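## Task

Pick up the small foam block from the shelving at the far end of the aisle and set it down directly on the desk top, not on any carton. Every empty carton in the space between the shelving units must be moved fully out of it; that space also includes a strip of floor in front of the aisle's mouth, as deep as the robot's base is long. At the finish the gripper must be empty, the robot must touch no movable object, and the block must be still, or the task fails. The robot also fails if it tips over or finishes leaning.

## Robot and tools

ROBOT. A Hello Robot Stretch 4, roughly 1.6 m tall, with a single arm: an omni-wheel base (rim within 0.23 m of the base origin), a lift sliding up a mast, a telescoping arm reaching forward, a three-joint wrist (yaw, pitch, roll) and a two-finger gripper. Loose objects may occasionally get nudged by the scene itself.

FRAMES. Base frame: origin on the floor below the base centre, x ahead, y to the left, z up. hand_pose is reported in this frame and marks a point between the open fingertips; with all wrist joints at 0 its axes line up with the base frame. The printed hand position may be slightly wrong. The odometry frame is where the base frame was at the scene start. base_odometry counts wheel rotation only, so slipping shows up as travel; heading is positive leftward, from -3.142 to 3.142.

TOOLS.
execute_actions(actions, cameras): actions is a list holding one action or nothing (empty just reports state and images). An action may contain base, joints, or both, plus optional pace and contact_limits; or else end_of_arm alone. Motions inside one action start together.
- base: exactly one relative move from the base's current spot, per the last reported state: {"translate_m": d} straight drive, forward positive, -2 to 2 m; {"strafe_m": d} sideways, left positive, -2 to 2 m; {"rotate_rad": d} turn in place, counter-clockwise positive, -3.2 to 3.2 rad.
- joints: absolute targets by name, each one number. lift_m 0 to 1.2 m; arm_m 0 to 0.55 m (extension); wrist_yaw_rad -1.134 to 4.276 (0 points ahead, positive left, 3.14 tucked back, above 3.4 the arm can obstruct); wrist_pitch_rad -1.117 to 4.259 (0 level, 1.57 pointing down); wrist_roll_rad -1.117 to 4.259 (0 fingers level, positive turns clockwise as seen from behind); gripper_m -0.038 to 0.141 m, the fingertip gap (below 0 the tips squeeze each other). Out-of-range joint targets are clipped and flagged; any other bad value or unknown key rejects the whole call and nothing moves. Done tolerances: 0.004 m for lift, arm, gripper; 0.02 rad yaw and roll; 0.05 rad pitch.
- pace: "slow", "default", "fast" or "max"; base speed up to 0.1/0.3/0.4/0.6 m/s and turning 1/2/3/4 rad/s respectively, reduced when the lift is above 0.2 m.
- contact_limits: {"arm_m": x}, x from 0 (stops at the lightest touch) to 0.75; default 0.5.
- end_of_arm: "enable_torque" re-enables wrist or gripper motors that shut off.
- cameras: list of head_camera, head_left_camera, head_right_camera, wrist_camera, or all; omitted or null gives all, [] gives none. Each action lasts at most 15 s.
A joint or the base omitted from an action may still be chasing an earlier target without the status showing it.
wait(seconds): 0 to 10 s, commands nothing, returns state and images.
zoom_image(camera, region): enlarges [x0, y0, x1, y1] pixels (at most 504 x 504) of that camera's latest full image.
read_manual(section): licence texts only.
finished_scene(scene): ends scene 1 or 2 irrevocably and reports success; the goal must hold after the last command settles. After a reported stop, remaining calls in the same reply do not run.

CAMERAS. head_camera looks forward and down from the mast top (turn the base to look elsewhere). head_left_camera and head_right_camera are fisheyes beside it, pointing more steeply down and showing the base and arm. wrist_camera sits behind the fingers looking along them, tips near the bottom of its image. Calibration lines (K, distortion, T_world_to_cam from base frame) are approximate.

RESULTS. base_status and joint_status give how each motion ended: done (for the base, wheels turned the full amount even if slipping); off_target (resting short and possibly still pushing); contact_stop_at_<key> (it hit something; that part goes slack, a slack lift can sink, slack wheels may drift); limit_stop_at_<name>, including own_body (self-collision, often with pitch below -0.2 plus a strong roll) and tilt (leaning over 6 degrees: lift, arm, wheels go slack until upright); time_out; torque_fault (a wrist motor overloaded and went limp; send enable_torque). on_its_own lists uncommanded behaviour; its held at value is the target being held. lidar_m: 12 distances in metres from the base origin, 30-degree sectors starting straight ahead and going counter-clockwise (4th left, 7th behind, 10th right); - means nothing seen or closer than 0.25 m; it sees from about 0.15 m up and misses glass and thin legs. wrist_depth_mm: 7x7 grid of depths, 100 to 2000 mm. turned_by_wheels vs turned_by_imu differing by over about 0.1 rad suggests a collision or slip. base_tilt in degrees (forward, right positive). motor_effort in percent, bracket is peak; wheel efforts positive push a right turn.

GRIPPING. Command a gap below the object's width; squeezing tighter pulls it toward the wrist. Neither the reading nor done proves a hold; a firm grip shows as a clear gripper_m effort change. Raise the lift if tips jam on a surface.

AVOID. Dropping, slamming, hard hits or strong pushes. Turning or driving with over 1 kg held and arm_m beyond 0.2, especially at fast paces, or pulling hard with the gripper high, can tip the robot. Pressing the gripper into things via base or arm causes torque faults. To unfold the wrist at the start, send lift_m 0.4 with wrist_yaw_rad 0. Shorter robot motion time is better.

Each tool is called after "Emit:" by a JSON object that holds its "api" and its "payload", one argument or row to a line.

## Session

Emit:
{"api": "execute_actions", "payload": {
  "actions": []
}}

Scene clock: 0.00 s.
base_odometry: x=+0.000 y=+0.000 heading=+0.000 (m, m, rad; odometry frame)
turned_by_wheels: +0.000 (rad since the last result)
turned_by_imu: +0.000 (rad since the last result)
base_tilt: forward=+0.6 right=+0.6 (deg)
lidar_m: 1.05 1.15 1.57 1.54 1.67 1.05 1.03 1.10 2.17 2.10 1.38 1.19
base_status: not commanded
joint_positions: lift_m=+0.191 arm_m=-0.002 wrist_yaw_rad=+3.139 wrist_pitch_rad=+0.012 wrist_roll_rad=+0.004 gripper_m=+0.057
joint_status: not commanded
motor_effort: lift_m=+19 arm_m=-1 wrist_yaw_rad=-2 wrist_pitch_rad=-6 wrist_roll_rad=+2 gripper_m=-3 wheel_0=+0 wheel_1=+0 wheel_2=+0 (%)
hand_pose: x=-0.1196 y=+0.0882 z=+0.3660 quat_wxyz=(+0.001, -0.006, +0.002, +1.000) (m; base frame)
wrist_depth_mm: - 143 1229 - 1983 1863 1808 / - 125 156 1464 1537 1808 1863 / - 117 145 1983 1863 1863 1863 / - 130 176 1921 1863 1863 1756 / 142 172 - 1921 1983 1808 1808 / 1366 1661 1366 1661 1366 1661 1708 / 1008 1078 946 1008 946 1025 1098
pictures: head_camera, head_left_camera, head_right_camera, wrist_camera
camera_calibration (this result's frames):
wrist_camera: T_world_to_cam=[[-0.0431124, 0.998995, -0.0122864, -0.0813827], [-0.013228, -0.0128676, -0.99983, 0.430939], [-0.998983, -0.0429426, 0.0137694, 0.107692], [0, 0, 0, 1]] pos_world=[0.109774, 0.0914706, 0.428383]
Images, in order (width x height): head_camera 420x560, head_left_camera 420x672, head_right_camera 420x672, wrist_camera 616x392.

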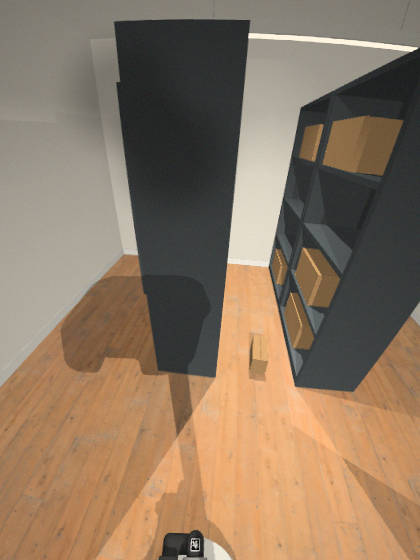

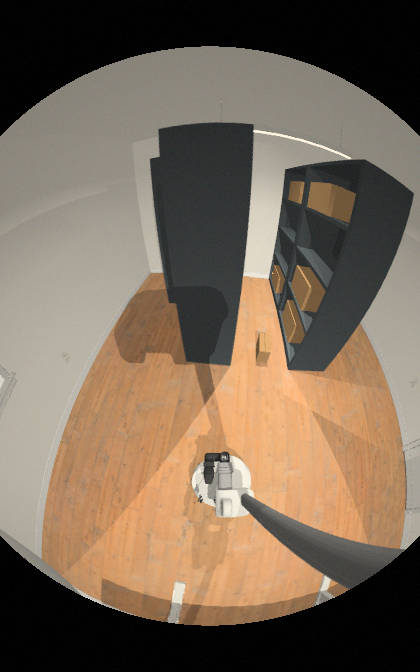

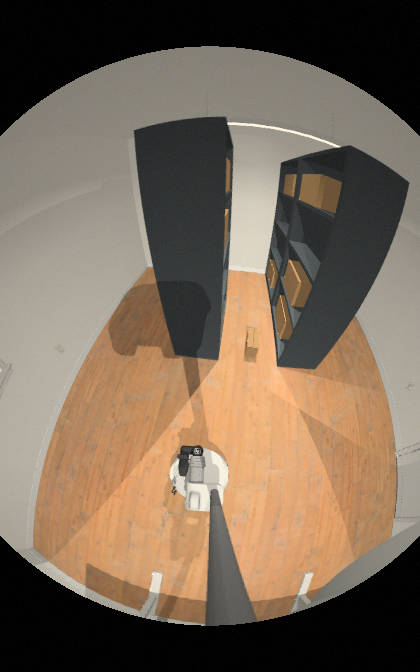

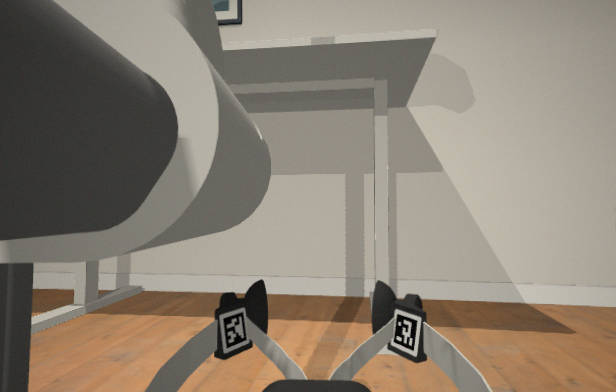

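Emit:
{"api": "execute_actions", "payload": {
  "actions": [
    {"base":{"rotate_rad":-0.085},"joints":{"lift_m":0.4,"wrist_yaw_rad":0}}
  ],
  "cameras": []
}}

Emit:
{"api": "execute_actions", "payload": {
  "actions": [
    {"base":{"strafe_m":-0.33},"joints":{"wrist_pitch_rad":0.7,"gripper_m":0.14}}
  ],
  "cameras": []
}}

Emit:
{"api": "execute_actions", "payload": {
  "actions": [
    {"base":{"translate_m":0.35}}
  ]
}}

Scene clock: 2.73 s.
base_odometry: x=+0.000 y=+0.000 heading=-0.085 (m, m, rad; odometry frame)
turned_by_wheels: -0.085 (rad since the last result)
turned_by_imu: -0.082 (rad since the last result)
base_tilt: forward=+0.6 right=+0.6 (deg)
lidar_m: 1.06 1.12 1.62 1.54 1.63 1.07 1.03 1.06 1.50 2.12 1.50 1.21
base_status: done
joint_positions: lift_m=+0.400 arm_m=-0.002 wrist_yaw_rad=+0.000 wrist_pitch_rad=+0.012 wrist_roll_rad=+0.004 gripper_m=+0.057
joint_status: all done
motor_effort: lift_m=+22(22) arm_m=-1(1) wrist_yaw_rad=-4(8) wrist_pitch_rad=-6(6) wrist_roll_rad=+1(2) gripper_m=-6(7) wheel_0=+1(1) wheel_1=+0(5) wheel_2=+0(5) (%)
hand_pose: x=+0.4571 y=-0.0873 z=+0.5747 quat_wxyz=(+1.000, +0.002, +0.006, +0.000) (m; base frame)
wrist_depth_mm: - 891 904 1808 - 1708 842 / - 891 878 1708 - 1756 854 / - 878 878 1756 - 1661 842 / - 878 866 1863 - 1366 854 / - 878 854 1708 - 1708 842 / - 866 854 1756 - 1430 842 / 1576 866 854 866 1042 1182 854
pictures: none
No camera images: the call's "cameras" was empty. Leave "cameras" out to get every camera's image.

Scene clock: 5.17 s.
base_odometry: x=-0.028 y=-0.329 heading=-0.085 (m, m, rad; odometry frame)
turned_by_wheels: +0.000 (rad since the last result)
turned_by_imu: -0.001 (rad since the last result)
base_tilt: forward=+0.6 right=+0.6 (deg)
lidar_m: 1.11 1.11 1.95 1.86 2.00 1.09 1.03 1.08 1.87 1.79 1.93 1.09
base_status: done
joint_positions: lift_m=+0.400 arm_m=-0.002 wrist_yaw_rad=+0.000 wrist_pitch_rad=+0.701 wrist_roll_rad=+0.004 gripper_m=+0.140
joint_status: all done
motor_effort: lift_m=+22(21) arm_m=-1(1) wrist_yaw_rad=-3(4) wrist_pitch_rad=-4(4) wrist_roll_rad=+1(2) gripper_m=-2(4) wheel_0=+0(8) wheel_1=+1(9) wheel_2=+0(5) (%)
hand_pose: x=+0.3890 y=-0.0874 z=+0.3918 quat_wxyz=(+0.939, +0.002, +0.344, -0.001) (m; base frame)
wrist_depth_mm: 820 831 1618 - 1281 759 759 / 891 878 1366 1366 1255 831 820 / 991 960 1205 1078 1060 917 891 / 976 976 960 960 960 931 917 / 820 820 798 788 809 788 788 / 715 691 699 691 691 211 683 / 627 609 603 157 585 580 609
pictures: none
No camera images: the call's "cameras" was empty. Leave "cameras" out to get every camera's image.

Scene clock: 7.83 s.
base_odometry: x=+0.321 y=-0.358 heading=-0.085 (m, m, rad; odometry frame)
turned_by_wheels: +0.000 (rad since the last result)
turned_by_imu: +0.000 (rad since the last result)
base_tilt: forward=+0.6 right=+0.6 (deg)
lidar_m: 0.78 0.74 1.04 1.86 1.97 1.44 1.44 1.42 1.85 1.80 1.01 0.77
base_status: done
joint_positions: lift_m=+0.400 arm_m=-0.002 wrist_yaw_rad=+0.000 wrist_pitch_rad=+0.702 wrist_roll_rad=+0.004 gripper_m=+0.140
joint_status: not commanded
motor_effort: lift_m=+22(22) arm_m=-1(1) wrist_yaw_rad=-3(3) wrist_pitch_rad=-3(3) wrist_roll_rad=+2(2) gripper_m=+0(1) wheel_0=+0(6) wheel_1=-1(3) wheel_2=+2(12) (%)
hand_pose: x=+0.3890 y=-0.0874 z=+0.3918 quat_wxyz=(+0.939, +0.002, +0.344, -0.001) (m; base frame)
wrist_depth_mm: 917 946 1983 - 1281 788 442 / 778 831 1397 1576 1336 508 480 / 585 917 1182 866 1042 549 521 / 627 891 976 723 917 597 580 / 715 768 809 778 788 661 647 / 715 691 699 699 691 211 683 / 627 603 603 156 580 574 597
pictures: head_camera, head_left_camera, head_right_camera, wrist_camera
camera_calibration (this result's frames):
wrist_camera: T_world_to_cam=[[0.0276493, -0.998871, -0.0386168, -0.0755294], [-0.626194, 0.0128048, -0.779562, 0.615654], [0.779177, 0.0457359, -0.625133, 0.174315], [0, 0, 0, 1]] pos_world=[0.251785, -0.0913, 0.585994]
Images, in order (width x height): head_camera 420x560, head_left_camera 420x672, head_right_camera 420x672, wrist_camera 616x392.

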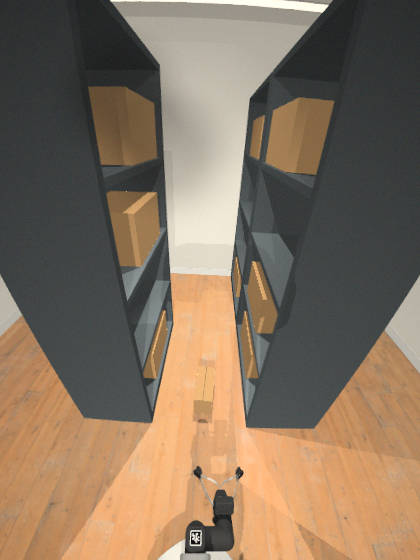

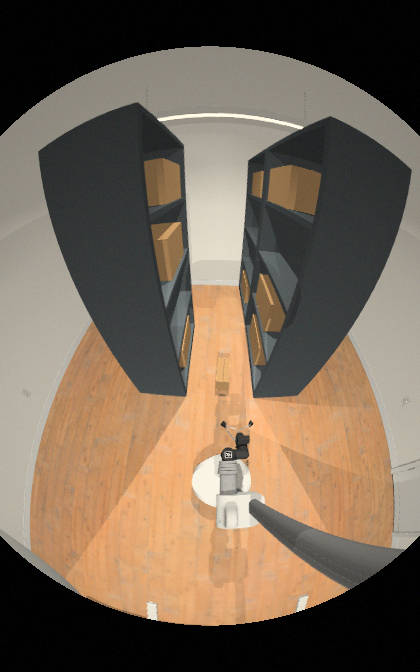

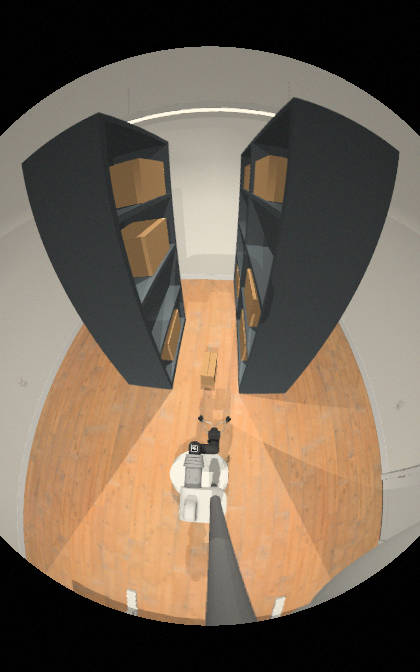

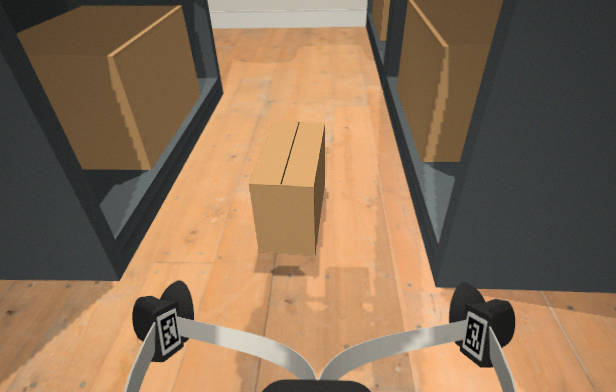

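Emit:
{"api": "execute_actions", "payload": {
  "actions": [
    {"base":{"strafe_m":0.07},"joints":{"arm_m":0.2,"lift_m":0.33}}
  ],
  "cameras": []
}}

Emit:
{"api": "execute_actions", "payload": {
  "actions": [
    {"base":{"translate_m":0.16},"joints":{"arm_m":0.3,"lift_m":0.27}}
  ],
  "cameras": ["wrist_camera"]
}}

Scene clock: 9.83 s.
base_odometry: x=+0.327 y=-0.289 heading=-0.085 (m, m, rad; odometry frame)
turned_by_wheels: +0.000 (rad since the last result)
turned_by_imu: +0.001 (rad since the last result)
base_tilt: forward=+0.7 right=+0.6 (deg)
lidar_m: 0.79 0.75 1.87 1.81 1.92 1.46 1.43 1.43 1.95 1.90 0.97 0.76
base_status: done
joint_positions: lift_m=+0.330 arm_m=+0.199 wrist_yaw_rad=+0.000 wrist_pitch_rad=+0.702 wrist_roll_rad=+0.004 gripper_m=+0.140
joint_status: all done
motor_effort: lift_m=+17(23) arm_m=+5(5) wrist_yaw_rad=-3(2) wrist_pitch_rad=-4(4) wrist_roll_rad=+2(2) gripper_m=-1(2) wheel_0=+0(7) wheel_1=+0(7) wheel_2=+1(3) (%)
hand_pose: x=+0.5903 y=-0.0874 z=+0.3222 quat_wxyz=(+0.939, +0.002, +0.344, -0.001) (m; base frame)
wrist_depth_mm: 647 741 1661 1863 1618 759 574 / 591 683 1182 1366 1255 750 597 / 647 683 1008 991 1008 750 654 / 699 715 842 564 831 707 691 / 455 654 707 508 699 647 574 / 492 580 615 574 603 211 462 / 539 530 530 156 512 508 504
pictures: none
No camera images: the call's "cameras" was empty. Leave "cameras" out to get every camera's image.

Scene clock: 11.73 s.
base_odometry: x=+0.486 y=-0.302 heading=-0.085 (m, m, rad; odometry frame)
turned_by_wheels: +0.000 (rad since the last result)
turned_by_imu: +0.000 (rad since the last result)
base_tilt: forward=+0.6 right=+0.7 (deg)
lidar_m: 0.65 0.61 0.80 1.79 1.87 1.61 1.92 1.59 1.96 1.88 0.76 0.65
base_status: done
joint_positions: lift_m=+0.270 arm_m=+0.299 wrist_yaw_rad=+0.000 wrist_pitch_rad=+0.702 wrist_roll_rad=+0.004 gripper_m=+0.140
joint_status: all done
motor_effort: lift_m=+17(16) arm_m=+5(4) wrist_yaw_rad=-3(2) wrist_pitch_rad=-4(5) wrist_roll_rad=+0(1) gripper_m=-1(1) wheel_0=-1(5) wheel_1=+0(6) wheel_2=+1(8) (%)
hand_pose: x=+0.6903 y=-0.0874 z=+0.2622 quat_wxyz=(+0.939, +0.002, +0.344, -0.001) (m; base frame)
wrist_depth_mm: 492 668 1756 1708 1499 820 504 / 473 668 1138 1182 1160 759 508 / 466 668 917 917 904 750 500 / 466 634 741 741 741 668 500 / 469 603 627 375 399 615 488 / 469 535 539 322 330 213 473 / 449 466 462 156 276 445 455
pictures: wrist_camera
camera_calibration (this result's frames):
wrist_camera: T_world_to_cam=[[0.0275624, -0.998874, -0.0386234, -0.0888236], [-0.626383, 0.0128533, -0.779409, 0.703387], [0.779028, 0.0456755, -0.625323, -0.141389], [0, 0, 0, 1]] pos_world=[0.553184, -0.0913064, 0.456382]
Images, in order (width x height): wrist_camera 616x392.

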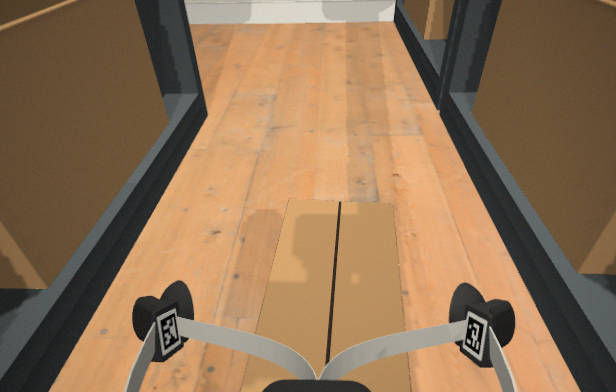

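Centered between the fingers.

Emit:
{"api": "execute_actions", "payload": {
  "actions": [
    {"joints":{"lift_m":0.15,"arm_m":0.32}}
  ],
  "cameras": []
}}

Emit:
{"api": "execute_actions", "payload": {
  "actions": [
    {"joints":{"gripper_m":0.03}}
  ],
  "cameras": []
}}

Emit:
{"api": "execute_actions", "payload": {
  "actions": [
    {"base":{"translate_m":-0.35},"joints":{"lift_m":0.27,"arm_m":0.1}}
  ],
  "cameras": ["wrist_camera"]
}}

Emit:
{"api": "execute_actions", "payload": {
  "actions": [
    {"base":{"rotate_rad":-1.5},"pace":"slow"}
  ],
  "cameras": []
}}

Emit:
{"api": "execute_actions", "payload": {
  "actions": [
    {"joints":{"arm_m":0.45,"lift_m":0.165}}
  ],
  "cameras": ["wrist_camera","head_left_camera"]
}}

Scene clock: 13.53 s.
base_odometry: x=+0.486 y=-0.302 heading=-0.084 (m, m, rad; odometry frame)
turned_by_wheels: +0.000 (rad since the last result)
turned_by_imu: +0.000 (rad since the last result)
base_tilt: forward=+0.6 right=+0.6 (deg)
lidar_m: 0.65 0.60 0.83 1.78 1.91 1.60 1.95 1.61 1.96 1.90 0.76 0.65
base_status: not commanded
joint_positions: lift_m=+0.151 arm_m=+0.319 wrist_yaw_rad=+0.000 wrist_pitch_rad=+0.687 wrist_roll_rad=+0.003 gripper_m=+0.140
joint_status: all done
on_its_own: wrist_pitch_rad is at rest, and its effort (+38) is outside its rest range (-23 to +23)
motor_effort: lift_m=+8(21) arm_m=+5(6) wrist_yaw_rad=-1(3) wrist_pitch_rad=+38(38) wrist_roll_rad=+6(6) gripper_m=-2(0) wheel_0=+0(1) wheel_1=+1(1) wheel_2=+0(1) (%)
hand_pose: x=+0.7130 y=-0.0875 z=+0.1461 quat_wxyz=(+0.942, +0.002, +0.337, -0.001) (m; base frame)
wrist_depth_mm: 469 668 1430 1430 1308 809 508 / 469 676 917 976 946 732 504 / 466 634 741 342 683 661 488 / 462 564 585 272 272 569 477 / 442 488 469 227 226 477 455 / 410 394 201 195 194 204 410 / 368 355 167 167 165 181 359
pictures: none
No camera images: the call's "cameras" was empty. Leave "cameras" out to get every camera's image.

Scene clock: 15.63 s.
base_odometry: x=+0.486 y=-0.302 heading=-0.084 (m, m, rad; odometry frame)
turned_by_wheels: +0.000 (rad since the last result)
turned_by_imu: +0.000 (rad since the last result)
base_tilt: forward=+0.6 right=+0.6 (deg)
lidar_m: 0.64 0.59 0.84 1.77 1.85 1.63 1.94 1.58 1.94 1.91 0.76 0.64
base_status: not commanded
joint_positions: lift_m=+0.150 arm_m=+0.319 wrist_yaw_rad=+0.000 wrist_pitch_rad=+0.702 wrist_roll_rad=+0.004 gripper_m=+0.031
joint_status: all done
motor_effort: lift_m=+16(16) arm_m=+5(5) wrist_yaw_rad=-4(6) wrist_pitch_rad=-6(41) wrist_roll_rad=+3(8) gripper_m=-37(36) wheel_0=+1(1) wheel_1=+1(1) wheel_2=+0(0) (%)
hand_pose: x=+0.7103 y=-0.0873 z=+0.1421 quat_wxyz=(+0.939, +0.002, +0.344, +0.000) (m; base frame)
wrist_depth_mm: 473 676 1281 1255 1205 798 508 / 466 676 878 854 842 723 508 / 466 621 676 300 603 627 488 / 449 549 530 245 253 530 469 / 442 462 213 206 206 452 436 / 404 402 179 179 178 384 387 / 347 167 158 158 158 165 340
pictures: none
No camera images: the call's "cameras" was empty. Leave "cameras" out to get every camera's image.

Scene clock: 18.30 s.
base_odometry: x=+0.137 y=-0.273 heading=-0.085 (m, m, rad; odometry frame)
turned_by_wheels: +0.000 (rad since the last result)
turned_by_imu: +0.001 (rad since the last result)
base_tilt: forward=+0.6 right=+0.6 (deg)
lidar_m: 0.40 0.96 1.86 1.78 1.91 1.25 1.17 1.24 1.95 1.87 1.98 0.96
base_status: done
joint_positions: lift_m=+0.270 arm_m=+0.101 wrist_yaw_rad=+0.000 wrist_pitch_rad=+0.703 wrist_roll_rad=+0.004 gripper_m=+0.031
joint_status: all done
motor_effort: lift_m=+22(18) arm_m=-5(7) wrist_yaw_rad=-2(3) wrist_pitch_rad=-9(9) wrist_roll_rad=+2(4) gripper_m=-36(38) wheel_0=+0(6) wheel_1=+1(3) wheel_2=-2(4) (%)
hand_pose: x=+0.4918 y=-0.0874 z=+0.2614 quat_wxyz=(+0.939, +0.002, +0.344, -0.001) (m; base frame)
wrist_depth_mm: 554 809 1308 1708 1397 842 521 / 609 866 1060 1205 1138 866 564 / 676 699 904 298 820 732 621 / 723 732 723 243 252 691 668 / 640 634 213 206 206 609 609 / 554 544 179 178 178 525 525 / 477 167 158 157 157 165 452
pictures: wrist_camera
camera_calibration (this result's frames):
wrist_camera: T_world_to_cam=[[0.0275623, -0.998884, -0.0383575, -0.0834979], [-0.62758, 0.0125759, -0.778451, 0.578733], [0.778064, 0.0455283, -0.626533, 0.0135347], [0, 0, 0, 1]] pos_world=[0.354972, -0.0912991, 0.455792]
Images, in order (width x height): wrist_camera 616x392.

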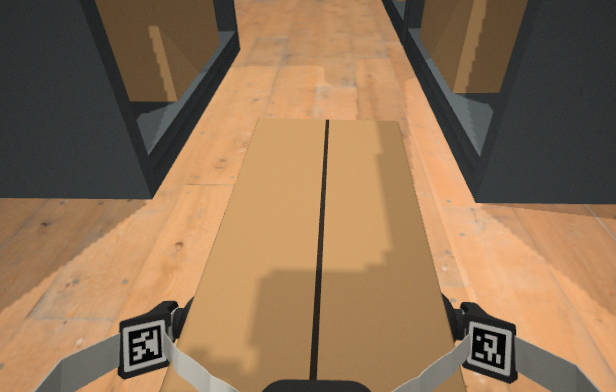

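Scene clock: 21.10 s.
base_odometry: x=+0.137 y=-0.273 heading=-1.585 (m, m, rad; odometry frame)
turned_by_wheels: -1.500 (rad since the last result)
turned_by_imu: -1.453 (rad since the last result)
base_tilt: forward=+0.6 right=+0.6 (deg)
lidar_m: 0.42 1.16 0.94 0.93 0.98 1.86 1.80 1.95 1.19 1.18 1.29 1.90
base_status: done
joint_positions: lift_m=+0.270 arm_m=+0.101 wrist_yaw_rad=+0.000 wrist_pitch_rad=+0.703 wrist_roll_rad=+0.004 gripper_m=+0.031
joint_status: not commanded
motor_effort: lift_m=+22(22) arm_m=-5(5) wrist_yaw_rad=-3(2) wrist_pitch_rad=-9(9) wrist_roll_rad=+3(4) gripper_m=-36(38) wheel_0=+0(4) wheel_1=+0(6) wheel_2=+0(6) (%)
hand_pose: x=+0.4918 y=-0.0874 z=+0.2614 quat_wxyz=(+0.939, +0.002, +0.344, -0.001) (m; base frame)
wrist_depth_mm: 1576 1618 1537 1499 1430 1366 1336 / 1229 1205 1205 1160 1160 1160 1118 / 946 917 917 300 820 891 866 / 759 750 707 244 252 715 715 / 640 634 213 206 206 609 609 / 549 544 178 179 179 525 525 / 477 167 158 157 157 165 459
pictures: none
No camera images: the call's "cameras" was empty. Leave "cameras" out to get every camera's image.

Scene clock: 23.27 s.
base_odometry: x=+0.137 y=-0.273 heading=-1.585 (m, m, rad; odometry frame)
turned_by_wheels: +0.000 (rad since the last result)
turned_by_imu: +0.000 (rad since the last result)
base_tilt: forward=+0.7 right=+0.6 (deg)
lidar_m: 0.87 1.16 0.95 0.92 0.97 1.83 1.82 1.94 1.20 1.13 1.30 1.92
base_status: not commanded
joint_positions: lift_m=+0.165 arm_m=+0.449 wrist_yaw_rad=+0.000 wrist_pitch_rad=+0.703 wrist_roll_rad=+0.004 gripper_m=+0.031
joint_status: all done
motor_effort: lift_m=+17(22) arm_m=+5(8) wrist_yaw_rad=-3(2) wrist_pitch_rad=-8(9) wrist_roll_rad=+3(3) gripper_m=-39(39) wheel_0=+1(0) wheel_1=+0(0) wheel_2=+0(0) (%)
hand_pose: x=+0.8400 y=-0.0874 z=+0.1568 quat_wxyz=(+0.939, +0.002, +0.344, -0.001) (m; base frame)
wrist_depth_mm: 1205 1205 1182 1118 1098 1078 1042 / 931 931 904 891 878 878 866 / 707 715 699 297 627 676 668 / 585 574 554 244 252 554 554 / 488 480 213 206 206 466 466 / 418 418 179 179 179 404 404 / 364 167 158 158 157 165 349
pictures: head_left_camera, wrist_camera
camera_calibration (this result's frames):
wrist_camera: T_world_to_cam=[[0.0278461, -0.998876, -0.0383494, -0.0972839], [-0.627501, 0.0123961, -0.778517, 0.715801], [0.778117, 0.0457429, -0.626451, -0.322935], [0, 0, 0, 1]] pos_world=[0.703156, -0.0912757, 0.351229]
Images, in order (width x height): head_left_camera 420x672, wrist_camera 616x392.

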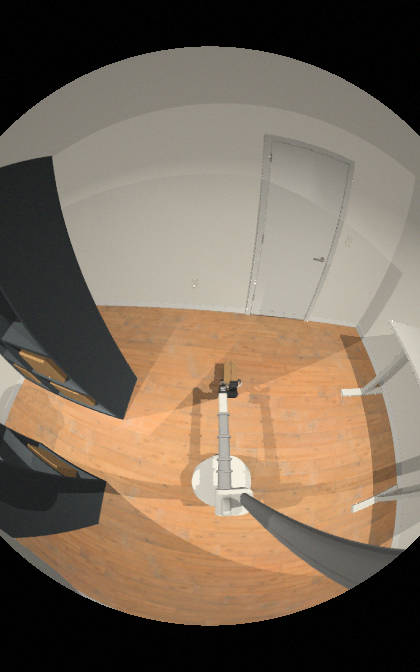

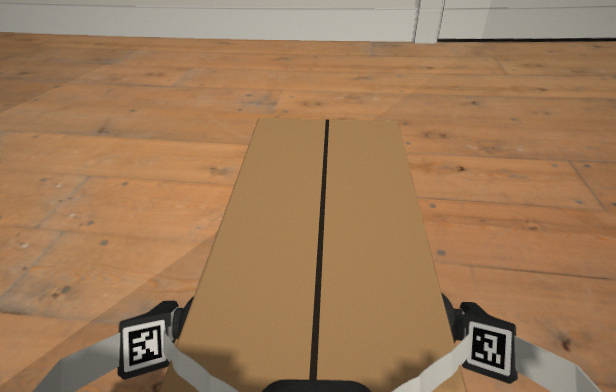

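Emit:
{"api": "execute_actions", "payload": {
  "actions": [
    {"joints":{"lift_m":0.155}}
  ],
  "cameras": []
}}

Emit:
{"api": "execute_actions", "payload": {
  "actions": [
    {"joints":{"gripper_m":0.14}}
  ],
  "cameras": []
}}

Emit:
{"api": "execute_actions", "payload": {
  "actions": [
    {"joints":{"lift_m":0.35}}
  ],
  "cameras": []
}}

Emit:
{"api": "execute_actions", "payload": {
  "actions": [
    {"base":{"rotate_rad":1.5},"joints":{"arm_m":0,"wrist_pitch_rad":0.1}}
  ],
  "cameras": []
}}

Emit:
{"api": "execute_actions", "payload": {
  "actions": [
    {"base":{"strafe_m":-0.07},"joints":{"gripper_m":0.06,"lift_m":0.6}}
  ],
  "cameras": []
}}

Emit:
{"api": "execute_actions", "payload": {
  "actions": [
    {"base":{"translate_m":0.8}}
  ]
}}

Scene clock: 24.23 s.
base_odometry: x=+0.137 y=-0.273 heading=-1.585 (m, m, rad; odometry frame)
turned_by_wheels: +0.000 (rad since the last result)
turned_by_imu: +0.000 (rad since the last result)
base_tilt: forward=+0.6 right=+0.6 (deg)
lidar_m: 0.87 1.16 0.98 0.93 0.97 1.88 1.83 1.97 1.16 1.17 1.27 1.90
base_status: not commanded
joint_positions: lift_m=+0.155 arm_m=+0.449 wrist_yaw_rad=+0.000 wrist_pitch_rad=+0.703 wrist_roll_rad=+0.004 gripper_m=+0.031
joint_status: all done
motor_effort: lift_m=+17(18) arm_m=+5(5) wrist_yaw_rad=-3(3) wrist_pitch_rad=-8(8) wrist_roll_rad=+4(4) gripper_m=-37(36) wheel_0=+0(1) wheel_1=+0(0) wheel_2=+0(0) (%)
hand_pose: x=+0.8400 y=-0.0874 z=+0.1468 quat_wxyz=(+0.939, +0.002, +0.344, -0.001) (m; base frame)
wrist_depth_mm: 1205 1182 1182 1138 1078 1042 1025 / 917 891 878 878 854 831 820 / 707 683 676 298 609 654 647 / 564 559 535 244 253 535 535 / 473 469 213 207 206 452 452 / 410 407 179 179 178 394 392 / 353 167 158 158 158 165 340
pictures: none
No camera images: the call's "cameras" was empty. Leave "cameras" out to get every camera's image.

Scene clock: 26.33 s.
base_odometry: x=+0.137 y=-0.273 heading=-1.585 (m, m, rad; odometry frame)
turned_by_wheels: +0.000 (rad since the last result)
turned_by_imu: +0.000 (rad since the last result)
base_tilt: forward=+0.7 right=+0.7 (deg)
lidar_m: 0.86 1.15 0.97 0.91 0.96 1.85 1.83 1.96 1.16 1.17 1.27 1.89
base_status: not commanded
joint_positions: lift_m=+0.155 arm_m=+0.449 wrist_yaw_rad=-0.001 wrist_pitch_rad=+0.691 wrist_roll_rad=+0.004 gripper_m=+0.140
joint_status: all done
on_its_own: wrist_pitch_rad is at rest, and its effort (+28) is outside its rest range (-23 to +23)
motor_effort: lift_m=+16(17) arm_m=+5(5) wrist_yaw_rad=+1(2) wrist_pitch_rad=+28(28) wrist_roll_rad=+2(7) gripper_m=-1(37) wheel_0=+1(1) wheel_1=+0(0) wheel_2=+0(0) (%)
hand_pose: x=+0.8422 y=-0.0877 z=+0.1497 quat_wxyz=(+0.941, +0.002, +0.339, -0.001) (m; base frame)
wrist_depth_mm: 1255 1205 1182 1160 1118 1078 1042 / 991 991 976 946 931 917 904 / 741 732 715 342 676 699 699 / 591 585 585 274 283 569 564 / 492 488 459 229 228 477 473 / 424 399 204 197 196 210 410 / 370 357 170 155 167 188 362
pictures: none
No camera images: the call's "cameras" was empty. Leave "cameras" out to get every camera's image.

Scene clock: 28.23 s.
base_odometry: x=+0.137 y=-0.273 heading=-1.585 (m, m, rad; odometry frame)
turned_by_wheels: +0.000 (rad since the last result)
turned_by_imu: +0.000 (rad since the last result)
base_tilt: forward=+0.6 right=+0.6 (deg)
lidar_m: 0.77 1.15 0.97 0.94 1.00 1.85 1.78 1.90 1.19 1.15 1.29 1.90
base_status: not commanded
joint_positions: lift_m=+0.350 arm_m=+0.449 wrist_yaw_rad=+0.000 wrist_pitch_rad=+0.701 wrist_roll_rad=+0.004 gripper_m=+0.140
joint_status: all done
motor_effort: lift_m=+22(22) arm_m=+5(5) wrist_yaw_rad=-1(2) wrist_pitch_rad=-3(27) wrist_roll_rad=+2(1) gripper_m=-1(2) wheel_0=+1(0) wheel_1=+0(1) wheel_2=+0(0) (%)
hand_pose: x=+0.8403 y=-0.0875 z=+0.3418 quat_wxyz=(+0.939, +0.002, +0.344, -0.001) (m; base frame)
wrist_depth_mm: 1281 1255 1229 1160 1118 1078 1060 / 1366 1336 1308 1255 1205 1182 1160 / 1118 1098 1078 1060 1060 1060 1025 / 891 891 878 866 854 854 854 / 750 750 750 732 723 723 715 / 647 621 634 424 609 213 627 / 569 549 544 157 368 525 549
pictures: none
No camera images: the call's "cameras" was empty. Leave "cameras" out to get every camera's image.

Scene clock: 30.63 s.
base_odometry: x=+0.137 y=-0.273 heading=-0.085 (m, m, rad; odometry frame)
turned_by_wheels: +1.500 (rad since the last result)
turned_by_imu: +1.454 (rad since the last result)
base_tilt: forward=+0.5 right=+0.6 (deg)
lidar_m: 0.98 0.93 1.85 1.79 1.89 1.23 1.20 1.26 1.94 0.74 2.02 0.94
base_status: done
joint_positions: lift_m=+0.350 arm_m=+0.001 wrist_yaw_rad=+0.000 wrist_pitch_rad=+0.102 wrist_roll_rad=+0.004 gripper_m=+0.140
joint_status: all done
motor_effort: lift_m=+21(21) arm_m=-5(7) wrist_yaw_rad=-2(7) wrist_pitch_rad=-6(13) wrist_roll_rad=+3(3) gripper_m=+1(2) wheel_0=-1(7) wheel_1=+1(7) wheel_2=-1(11) (%)
hand_pose: x=+0.4588 y=-0.0874 z=+0.4986 quat_wxyz=(+0.999, +0.002, +0.051, +0.000) (m; base frame)
wrist_depth_mm: 691 683 1281 - 1576 676 647 / 699 699 1576 - 1576 668 647 / 699 699 1618 - 1537 676 654 / 715 715 1618 - 1537 661 654 / 715 715 1430 - 1537 668 676 / 732 707 1281 1661 1397 212 661 / 741 723 1060 157 1060 683 676
pictures: none
No camera images: the call's "cameras" was empty. Leave "cameras" out to get every camera's image.

Scene clock: 32.73 s.
base_odometry: x=+0.131 y=-0.342 heading=-0.085 (m, m, rad; odometry frame)
turned_by_wheels: +0.000 (rad since the last result)
turned_by_imu: +0.000 (rad since the last result)
base_tilt: forward=+0.7 right=+0.6 (deg)
lidar_m: 1.17 0.96 1.94 1.89 1.98 1.26 1.22 1.21 1.87 0.70 1.94 0.91
base_status: done
joint_positions: lift_m=+0.600 arm_m=+0.001 wrist_yaw_rad=+0.000 wrist_pitch_rad=+0.102 wrist_roll_rad=+0.004 gripper_m=+0.060
joint_status: all done
motor_effort: lift_m=+22(21) arm_m=-5(6) wrist_yaw_rad=-3(2) wrist_pitch_rad=-6(6) wrist_roll_rad=+2(3) gripper_m=-4(3) wheel_0=+0(6) wheel_1=+1(8) wheel_2=+0(0) (%)
hand_pose: x=+0.4588 y=-0.0874 z=+0.7485 quat_wxyz=(+0.999, +0.002, +0.051, +0.000) (m; base frame)
wrist_depth_mm: 691 991 1537 - 1499 640 640 / 699 991 1576 - 1499 647 647 / 699 1078 1576 - 1499 654 654 / 707 1576 1618 - 1499 661 647 / 715 1308 1576 - 1255 676 668 / 723 854 222 - 220 676 661 / 723 759 1205 1576 1008 676 676
pictures: none
No camera images: the call's "cameras" was empty. Leave "cameras" out to get every camera's image.

Scene clock: 36.87 s.
base_odometry: x=+0.929 y=-0.410 heading=-0.085 (m, m, rad; odometry frame)
turned_by_wheels: +0.000 (rad since the last result)
turned_by_imu: -0.002 (rad since the last result)
base_tilt: forward=+0.6 right=+0.6 (deg)
lidar_m: 1.08 0.40 0.28 0.53 1.99 2.75 2.39 1.01 1.06 0.41 0.28 0.41
base_status: done
joint_positions: lift_m=+0.600 arm_m=+0.001 wrist_yaw_rad=+0.000 wrist_pitch_rad=+0.102 wrist_roll_rad=+0.004 gripper_m=+0.060
joint_status: not commanded
motor_effort: lift_m=+21(22) arm_m=-5(5) wrist_yaw_rad=-2(3) wrist_pitch_rad=-6(6) wrist_roll_rad=+2(2) gripper_m=-3(4) wheel_0=-1(4) wheel_1=-1(6) wheel_2=+1(5) (%)
hand_pose: x=+0.4588 y=-0.0874 z=+0.7486 quat_wxyz=(+0.999, +0.002, +0.051, +0.000) (m; base frame)
wrist_depth_mm: 569 768 1708 1756 1661 732 382 / 621 778 1756 1808 1661 640 574 / 788 788 1756 1756 1618 741 723 / 788 798 1808 1756 1661 750 449 / 809 788 1808 1808 1661 591 394 / 798 798 221 1808 220 597 394 / 615 809 1499 1618 1205 517 394
pictures: head_camera, head_left_camera, head_right_camera, wrist_camera
camera_calibration (this result's frames):
wrist_camera: T_world_to_cam=[[0.0445288, -0.998876, -0.0162321, -0.0882103], [-0.0774987, 0.0127454, -0.996911, 0.848412], [0.995998, 0.0456492, -0.076844, -0.166985], [0, 0, 0, 1]] pos_world=[0.235996, -0.0913017, 0.831527]
Images, in order (width x height): head_camera 420x560, head_left_camera 420x672, head_right_camera 420x672, wrist_camera 616x392.

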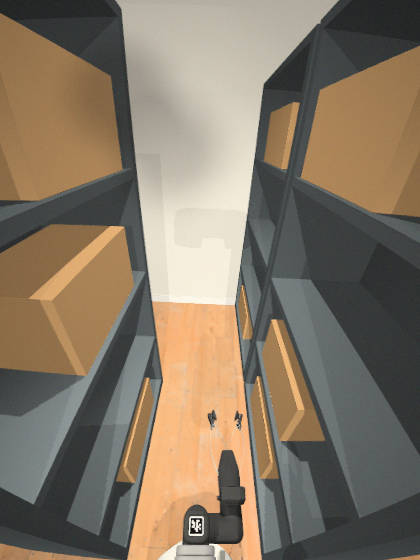

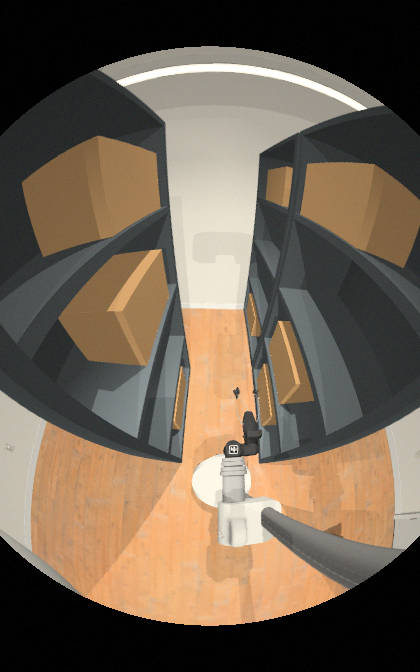

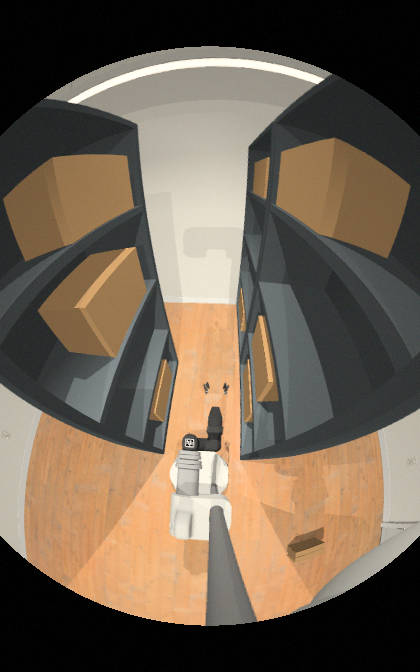

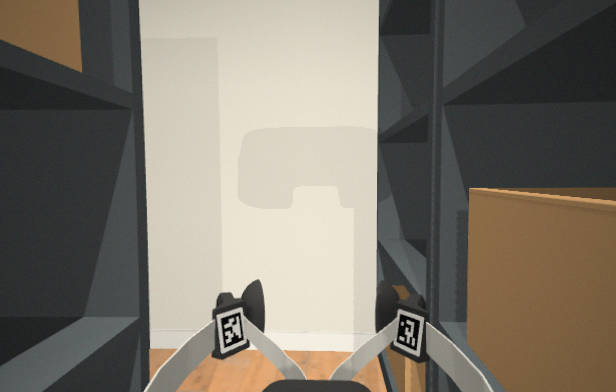

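Emit:
{"api": "execute_actions", "payload": {
  "actions": [
    {"base":{"translate_m":0.55}}
  ],
  "cameras": ["head_left_camera"]
}}

Emit:
{"api": "execute_actions", "payload": {
  "actions": [
    {"base":{"translate_m":0.5}}
  ]
}}

Scene clock: 41.03 s.
base_odometry: x=+1.477 y=-0.456 heading=-0.084 (m, m, rad; odometry frame)
turned_by_wheels: +0.000 (rad since the last result)
turned_by_imu: -0.001 (rad since the last result)
base_tilt: forward=+0.6 right=+0.6 (deg)
lidar_m: 1.40 0.40 0.28 0.25 0.29 0.43 3.35 0.42 0.31 0.25 0.30 0.43
base_status: done
joint_positions: lift_m=+0.600 arm_m=+0.001 wrist_yaw_rad=+0.000 wrist_pitch_rad=+0.102 wrist_roll_rad=+0.004 gripper_m=+0.060
joint_status: not commanded
motor_effort: lift_m=+21(21) arm_m=-5(5) wrist_yaw_rad=-2(2) wrist_pitch_rad=-6(6) wrist_roll_rad=+3(2) gripper_m=-4(5) wheel_0=+0(5) wheel_1=+0(4) wheel_2=+2(8) (%)
hand_pose: x=+0.4588 y=-0.0874 z=+0.7486 quat_wxyz=(+0.999, +0.002, +0.051, +0.000) (m; base frame)
wrist_depth_mm: 1160 1205 1205 1182 1160 1118 399 / 1182 1205 1205 1205 1205 683 574 / 1205 1229 1255 1205 1160 1138 1042 / 1205 1229 1229 1182 1182 1138 1098 / 1229 1229 1255 1229 1205 1160 1118 / 1255 1255 223 1229 220 842 854 / 1229 1281 1229 1205 1042 580 597
pictures: head_left_camera
Images, in order (width x height): head_left_camera 420x672.

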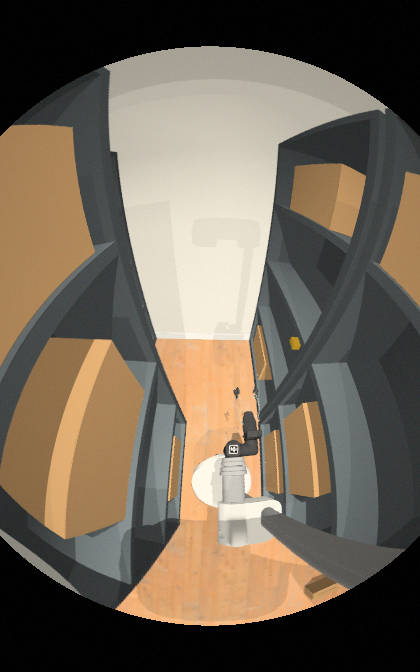

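Scene clock: 44.20 s.
base_odometry: x=+1.975 y=-0.498 heading=-0.084 (m, m, rad; odometry frame)
turned_by_wheels: +0.000 (rad since the last result)
turned_by_imu: -0.001 (rad since the last result)
base_tilt: forward=+0.6 right=+0.6 (deg)
lidar_m: 0.91 0.96 0.44 0.25 0.28 0.36 - 0.44 0.31 0.27 0.29 0.47
base_status: done
joint_positions: lift_m=+0.600 arm_m=+0.001 wrist_yaw_rad=+0.000 wrist_pitch_rad=+0.102 wrist_roll_rad=+0.004 gripper_m=+0.060
joint_status: not commanded
motor_effort: lift_m=+21(21) arm_m=-5(5) wrist_yaw_rad=-2(3) wrist_pitch_rad=-6(6) wrist_roll_rad=+3(2) gripper_m=-3(3) wheel_0=+0(5) wheel_1=+0(6) wheel_2=+0(8) (%)
hand_pose: x=+0.4588 y=-0.0874 z=+0.7486 quat_wxyz=(+0.999, +0.002, +0.051, +0.000) (m; base frame)
wrist_depth_mm: 715 715 699 699 683 621 413 / 732 707 707 707 691 627 574 / 741 732 723 707 699 634 634 / 732 723 715 715 707 654 640 / 750 732 723 715 707 654 640 / 750 750 222 707 220 654 647 / 759 750 741 723 715 597 603
pictures: head_camera, head_left_camera, head_right_camera, wrist_camera
camera_calibration (this result's frames):
wrist_camera: T_world_to_cam=[[0.0445377, -0.998876, -0.016232, -0.0882117], [-0.0774989, 0.0127446, -0.996911, 0.848414], [0.995997, 0.0456581, -0.0768442, -0.166983], [0, 0, 0, 1]] pos_world=[0.235994, -0.0913011, 0.83153]
Images, in order (width x height): head_camera 420x560, head_left_camera 420x672, head_right_camera 420x672, wrist_camera 616x392.

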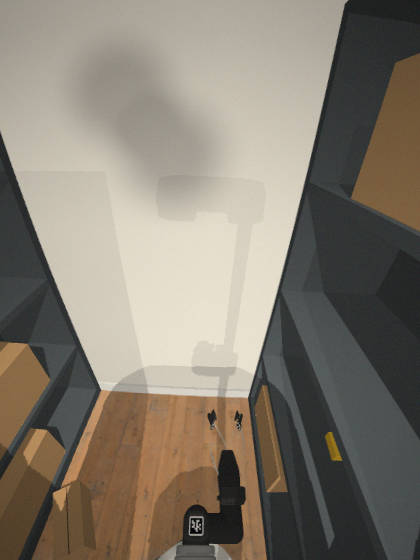

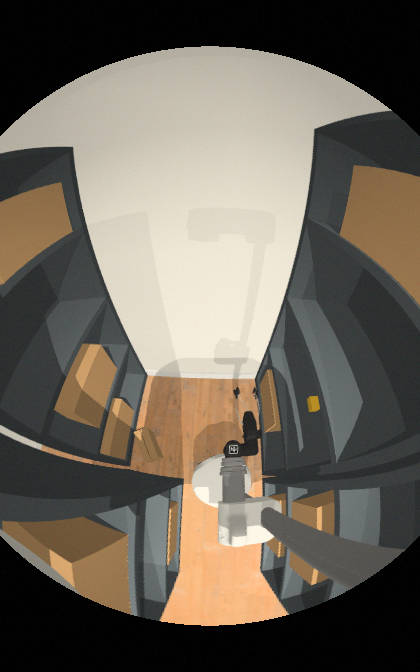

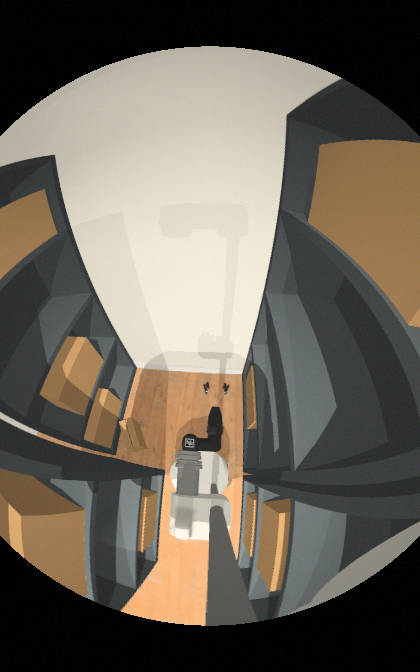

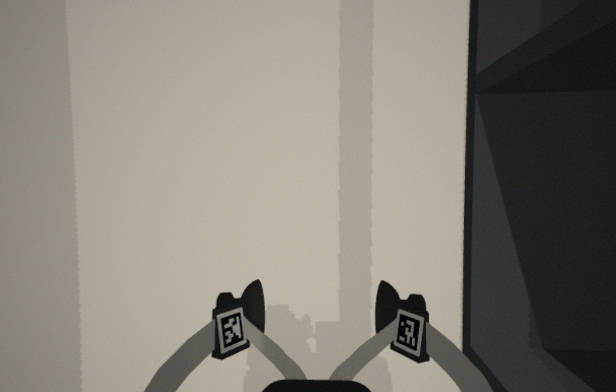

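Emit:
{"api": "execute_actions", "payload": {
  "actions": [
    {"joints":{"lift_m":0.49,"wrist_pitch_rad":0.15,"wrist_yaw_rad":-1.0}}
  ],
  "cameras": []
}}

Emit:
{"api": "execute_actions", "payload": {
  "actions": [
    {"base":{"translate_m":0.11}}
  ],
  "cameras": []
}}

Emit:
{"api": "execute_actions", "payload": {
  "actions": [
    {"base":{"rotate_rad":-0.8},"joints":{"wrist_yaw_rad":-0.2},"pace":"slow"}
  ]
}}

Scene clock: 46.00 s.
base_odometry: x=+1.975 y=-0.498 heading=-0.084 (m, m, rad; odometry frame)
turned_by_wheels: +0.000 (rad since the last result)
turned_by_imu: +0.000 (rad since the last result)
base_tilt: forward=+0.6 right=+0.6 (deg)
lidar_m: 0.87 0.97 0.47 0.26 0.27 0.42 - 0.41 0.31 0.28 0.29 0.45
base_status: not commanded
joint_positions: lift_m=+0.490 arm_m=+0.001 wrist_yaw_rad=-1.000 wrist_pitch_rad=+0.152 wrist_roll_rad=+0.004 gripper_m=+0.060
joint_status: all done
motor_effort: lift_m=+17(17) arm_m=-5(5) wrist_yaw_rad=-3(9) wrist_pitch_rad=-5(4) wrist_roll_rad=+3(3) gripper_m=-1(4) wheel_0=+0(0) wheel_1=+1(0) wheel_2=+0(0) (%)
hand_pose: x=+0.2524 y=-0.2872 z=+0.6248 quat_wxyz=(+0.875, +0.038, +0.066, -0.478) (m; base frame)
wrist_depth_mm: 654 741 732 741 676 609 549 / 661 778 917 809 699 621 554 / 661 788 946 831 707 627 564 / 668 798 960 831 715 634 569 / 668 732 732 647 699 627 569 / 668 477 222 466 220 459 462 / 683 647 336 324 307 325 343
pictures: none
No camera images: the call's "cameras" was empty. Leave "cameras" out to get every camera's image.

Scene clock: 47.60 s.
base_odometry: x=+2.085 y=-0.508 heading=-0.084 (m, m, rad; odometry frame)
turned_by_wheels: +0.000 (rad since the last result)
turned_by_imu: +0.000 (rad since the last result)
base_tilt: forward=+0.7 right=+0.6 (deg)
lidar_m: 0.79 0.85 0.51 0.41 0.28 0.40 - 0.45 0.30 0.30 0.29 0.46
base_status: done
joint_positions: lift_m=+0.490 arm_m=+0.001 wrist_yaw_rad=-1.000 wrist_pitch_rad=+0.152 wrist_roll_rad=+0.004 gripper_m=+0.060
joint_status: not commanded
motor_effort: lift_m=+17(16) arm_m=-5(5) wrist_yaw_rad=-3(4) wrist_pitch_rad=-5(5) wrist_roll_rad=+2(3) gripper_m=-5(3) wheel_0=+0(3) wheel_1=-1(2) wheel_2=+2(6) (%)
hand_pose: x=+0.2524 y=-0.2872 z=+0.6248 quat_wxyz=(+0.875, +0.038, +0.066, -0.478) (m; base frame)
wrist_depth_mm: 569 661 732 732 683 609 549 / 574 676 820 820 699 615 554 / 585 676 820 842 707 627 564 / 585 683 854 854 723 634 569 / 597 661 732 715 707 634 574 / 597 496 221 462 220 462 466 / 615 661 338 324 306 324 343
pictures: none
No camera images: the call's "cameras" was empty. Leave "cameras" out to get every camera's image.

Scene clock: 49.67 s.
base_odometry: x=+2.085 y=-0.508 heading=-0.884 (m, m, rad; odometry frame)
turned_by_wheels: -0.800 (rad since the last result)
turned_by_imu: -0.775 (rad since the last result)
base_tilt: forward=+0.6 right=+0.6 (deg)
lidar_m: 0.36 0.66 0.81 0.85 0.45 0.27 0.28 0.59 0.60 0.34 0.29 0.30
base_status: done
joint_positions: lift_m=+0.490 arm_m=+0.001 wrist_yaw_rad=-0.200 wrist_pitch_rad=+0.152 wrist_roll_rad=+0.004 gripper_m=+0.060
joint_status: all done
motor_effort: lift_m=+16(17) arm_m=-5(5) wrist_yaw_rad=-1(4) wrist_pitch_rad=-5(5) wrist_roll_rad=+2(1) gripper_m=-4(3) wheel_0=+2(5) wheel_1=+1(4) wheel_2=+1(7) (%)
hand_pose: x=+0.4339 y=-0.1424 z=+0.6247 quat_wxyz=(+0.992, +0.010, +0.075, -0.100) (m; base frame)
wrist_depth_mm: 603 676 750 640 564 496 452 / 603 715 798 668 580 504 455 / 615 723 820 683 580 512 462 / 621 732 820 707 591 517 466 / 609 699 732 676 591 530 466 / 466 466 222 394 220 466 459 / 345 342 307 320 307 322 340
pictures: head_camera, head_left_camera, head_right_camera, wrist_camera
camera_calibration (this result's frames):
wrist_camera: T_world_to_cam=[[-0.155967, -0.98759, -0.0184205, -0.0540818], [-0.121817, 0.0377378, -0.991835, 0.74336], [0.980222, -0.15245, -0.126191, -0.139701], [0, 0, 0, 1]] pos_world=[0.219056, -0.102761, 0.718666]
Images, in order (width x height): head_camera 420x560, head_left_camera 420x672, head_right_camera 420x672, wrist_camera 616x392.

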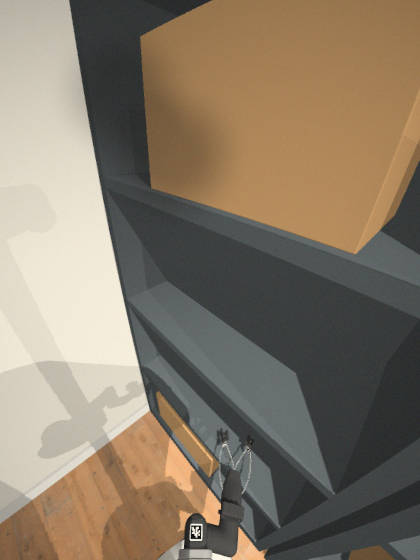

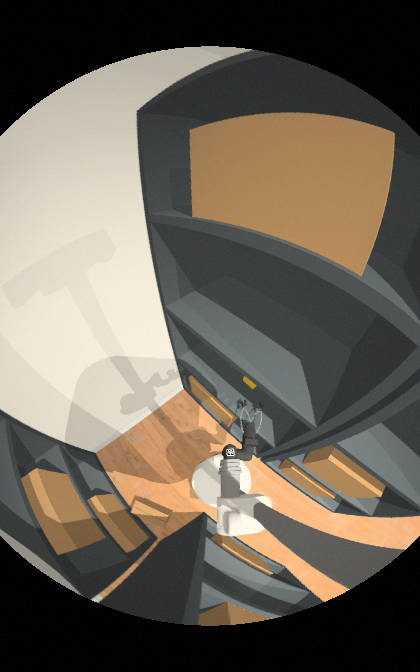

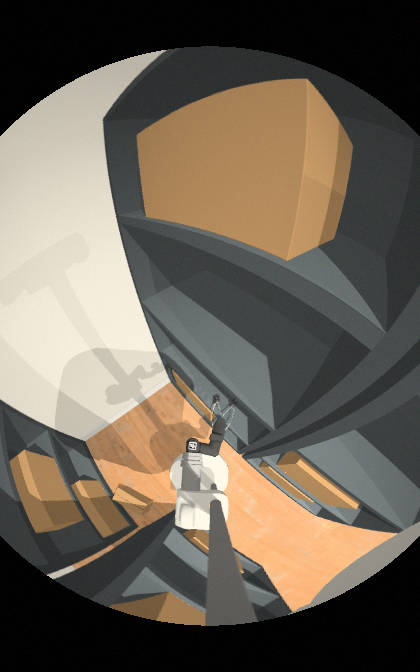

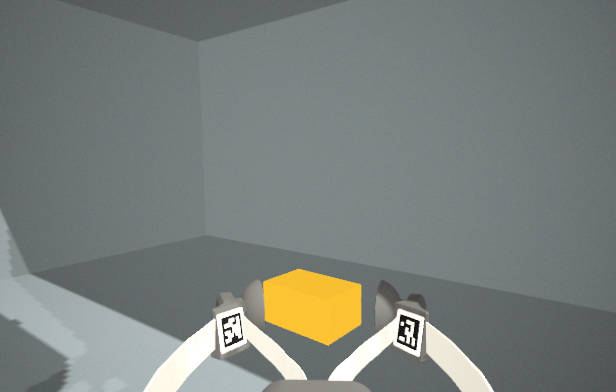

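Emit:
{"api": "execute_actions", "payload": {
  "actions": [
    {"joints":{"arm_m":0.2,"gripper_m":0.14,"lift_m":0.5}}
  ],
  "cameras": []
}}

Emit:
{"api": "execute_actions", "payload": {
  "actions": [
    {"base":{"rotate_rad":0.19},"joints":{"wrist_yaw_rad":-0.9,"arm_m":0.29,"wrist_pitch_rad":0.3,"lift_m":0.53},"pace":"slow"}
  ]
}}

Scene clock: 51.83 s.
base_odometry: x=+2.085 y=-0.508 heading=-0.884 (m, m, rad; odometry frame)
turned_by_wheels: +0.000 (rad since the last result)
turned_by_imu: +0.000 (rad since the last result)
base_tilt: forward=+0.7 right=+0.6 (deg)
lidar_m: 0.37 0.69 0.80 0.85 0.46 0.26 0.31 0.58 0.64 0.34 0.29 0.28
base_status: not commanded
joint_positions: lift_m=+0.500 arm_m=+0.199 wrist_yaw_rad=-0.200 wrist_pitch_rad=+0.152 wrist_roll_rad=+0.004 gripper_m=+0.140
joint_status: all done
motor_effort: lift_m=+21(22) arm_m=+5(11) wrist_yaw_rad=-3(1) wrist_pitch_rad=-5(5) wrist_roll_rad=+2(2) gripper_m=-1(4) wheel_0=+1(1) wheel_1=+1(1) wheel_2=+1(1) (%)
hand_pose: x=+0.6321 y=-0.1423 z=+0.6343 quat_wxyz=(+0.992, +0.010, +0.075, -0.100) (m; base frame)
wrist_depth_mm: 477 564 591 496 430 375 340 / 480 580 603 504 436 379 342 / 488 580 615 512 442 384 347 / 488 580 634 521 449 389 349 / 496 591 621 535 455 394 353 / 477 452 484 480 452 212 359 / 359 338 338 156 320 322 353
pictures: none
No camera images: the call's "cameras" was empty. Leave "cameras" out to get every camera's image.

Scene clock: 54.00 s.
base_odometry: x=+2.085 y=-0.508 heading=-0.694 (m, m, rad; odometry frame)
turned_by_wheels: +0.190 (rad since the last result)
turned_by_imu: +0.184 (rad since the last result)
base_tilt: forward=+0.6 right=+0.6 (deg)
lidar_m: 0.43 0.79 0.80 0.54 0.44 0.28 0.36 0.88 0.49 0.32 0.29 0.30
base_status: done
joint_positions: lift_m=+0.530 arm_m=+0.289 wrist_yaw_rad=-0.900 wrist_pitch_rad=+0.302 wrist_roll_rad=+0.004 gripper_m=+0.140
joint_status: all done
motor_effort: lift_m=+22(22) arm_m=+5(4) wrist_yaw_rad=-3(9) wrist_pitch_rad=-5(4) wrist_roll_rad=+2(3) gripper_m=-1(0) wheel_0=-2(2) wheel_1=-1(2) wheel_2=-1(1) (%)
hand_pose: x=+0.5628 y=-0.2701 z=+0.6222 quat_wxyz=(+0.890, +0.067, +0.134, -0.430) (m; base frame)
wrist_depth_mm: 452 442 430 418 407 394 389 / 469 459 445 436 421 410 402 / 492 477 459 449 436 424 415 / 512 492 480 466 455 439 433 / 521 508 496 480 466 452 445 / 402 382 394 394 392 212 394 / 317 303 290 156 246 290 312
pictures: head_camera, head_left_camera, head_right_camera, wrist_camera
camera_calibration (this result's frames):
wrist_camera: T_world_to_cam=[[-0.757099, -0.652833, -0.0247263, 0.272543], [-0.160089, 0.222086, -0.961795, 0.814023], [0.633382, -0.724215, -0.272652, -0.153945], [0, 0, 0, 1]] pos_world=[0.434164, -0.114347, 0.747689]
Images, in order (width x height): head_camera 420x560, head_left_camera 420x672, head_right_camera 420x672, wrist_camera 616x392.

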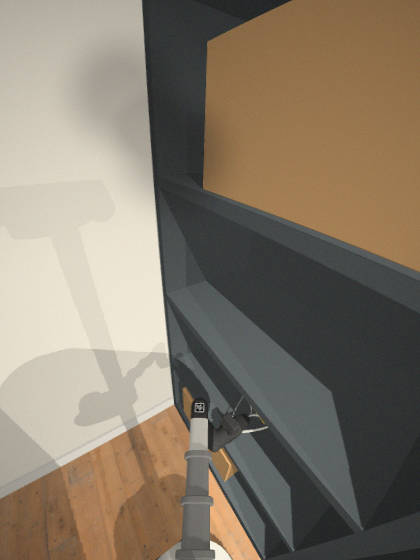

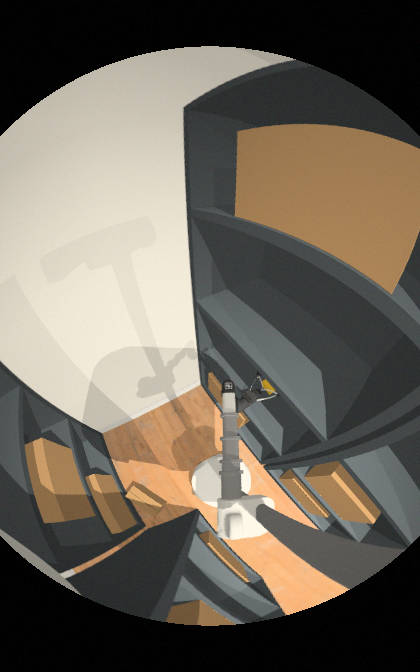

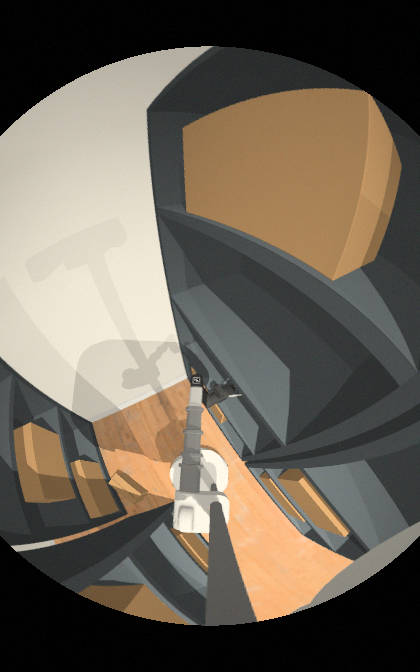

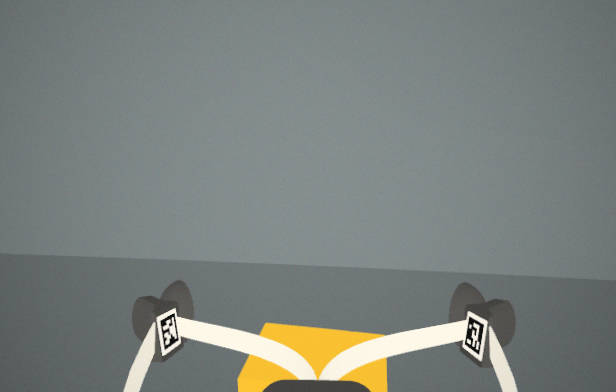

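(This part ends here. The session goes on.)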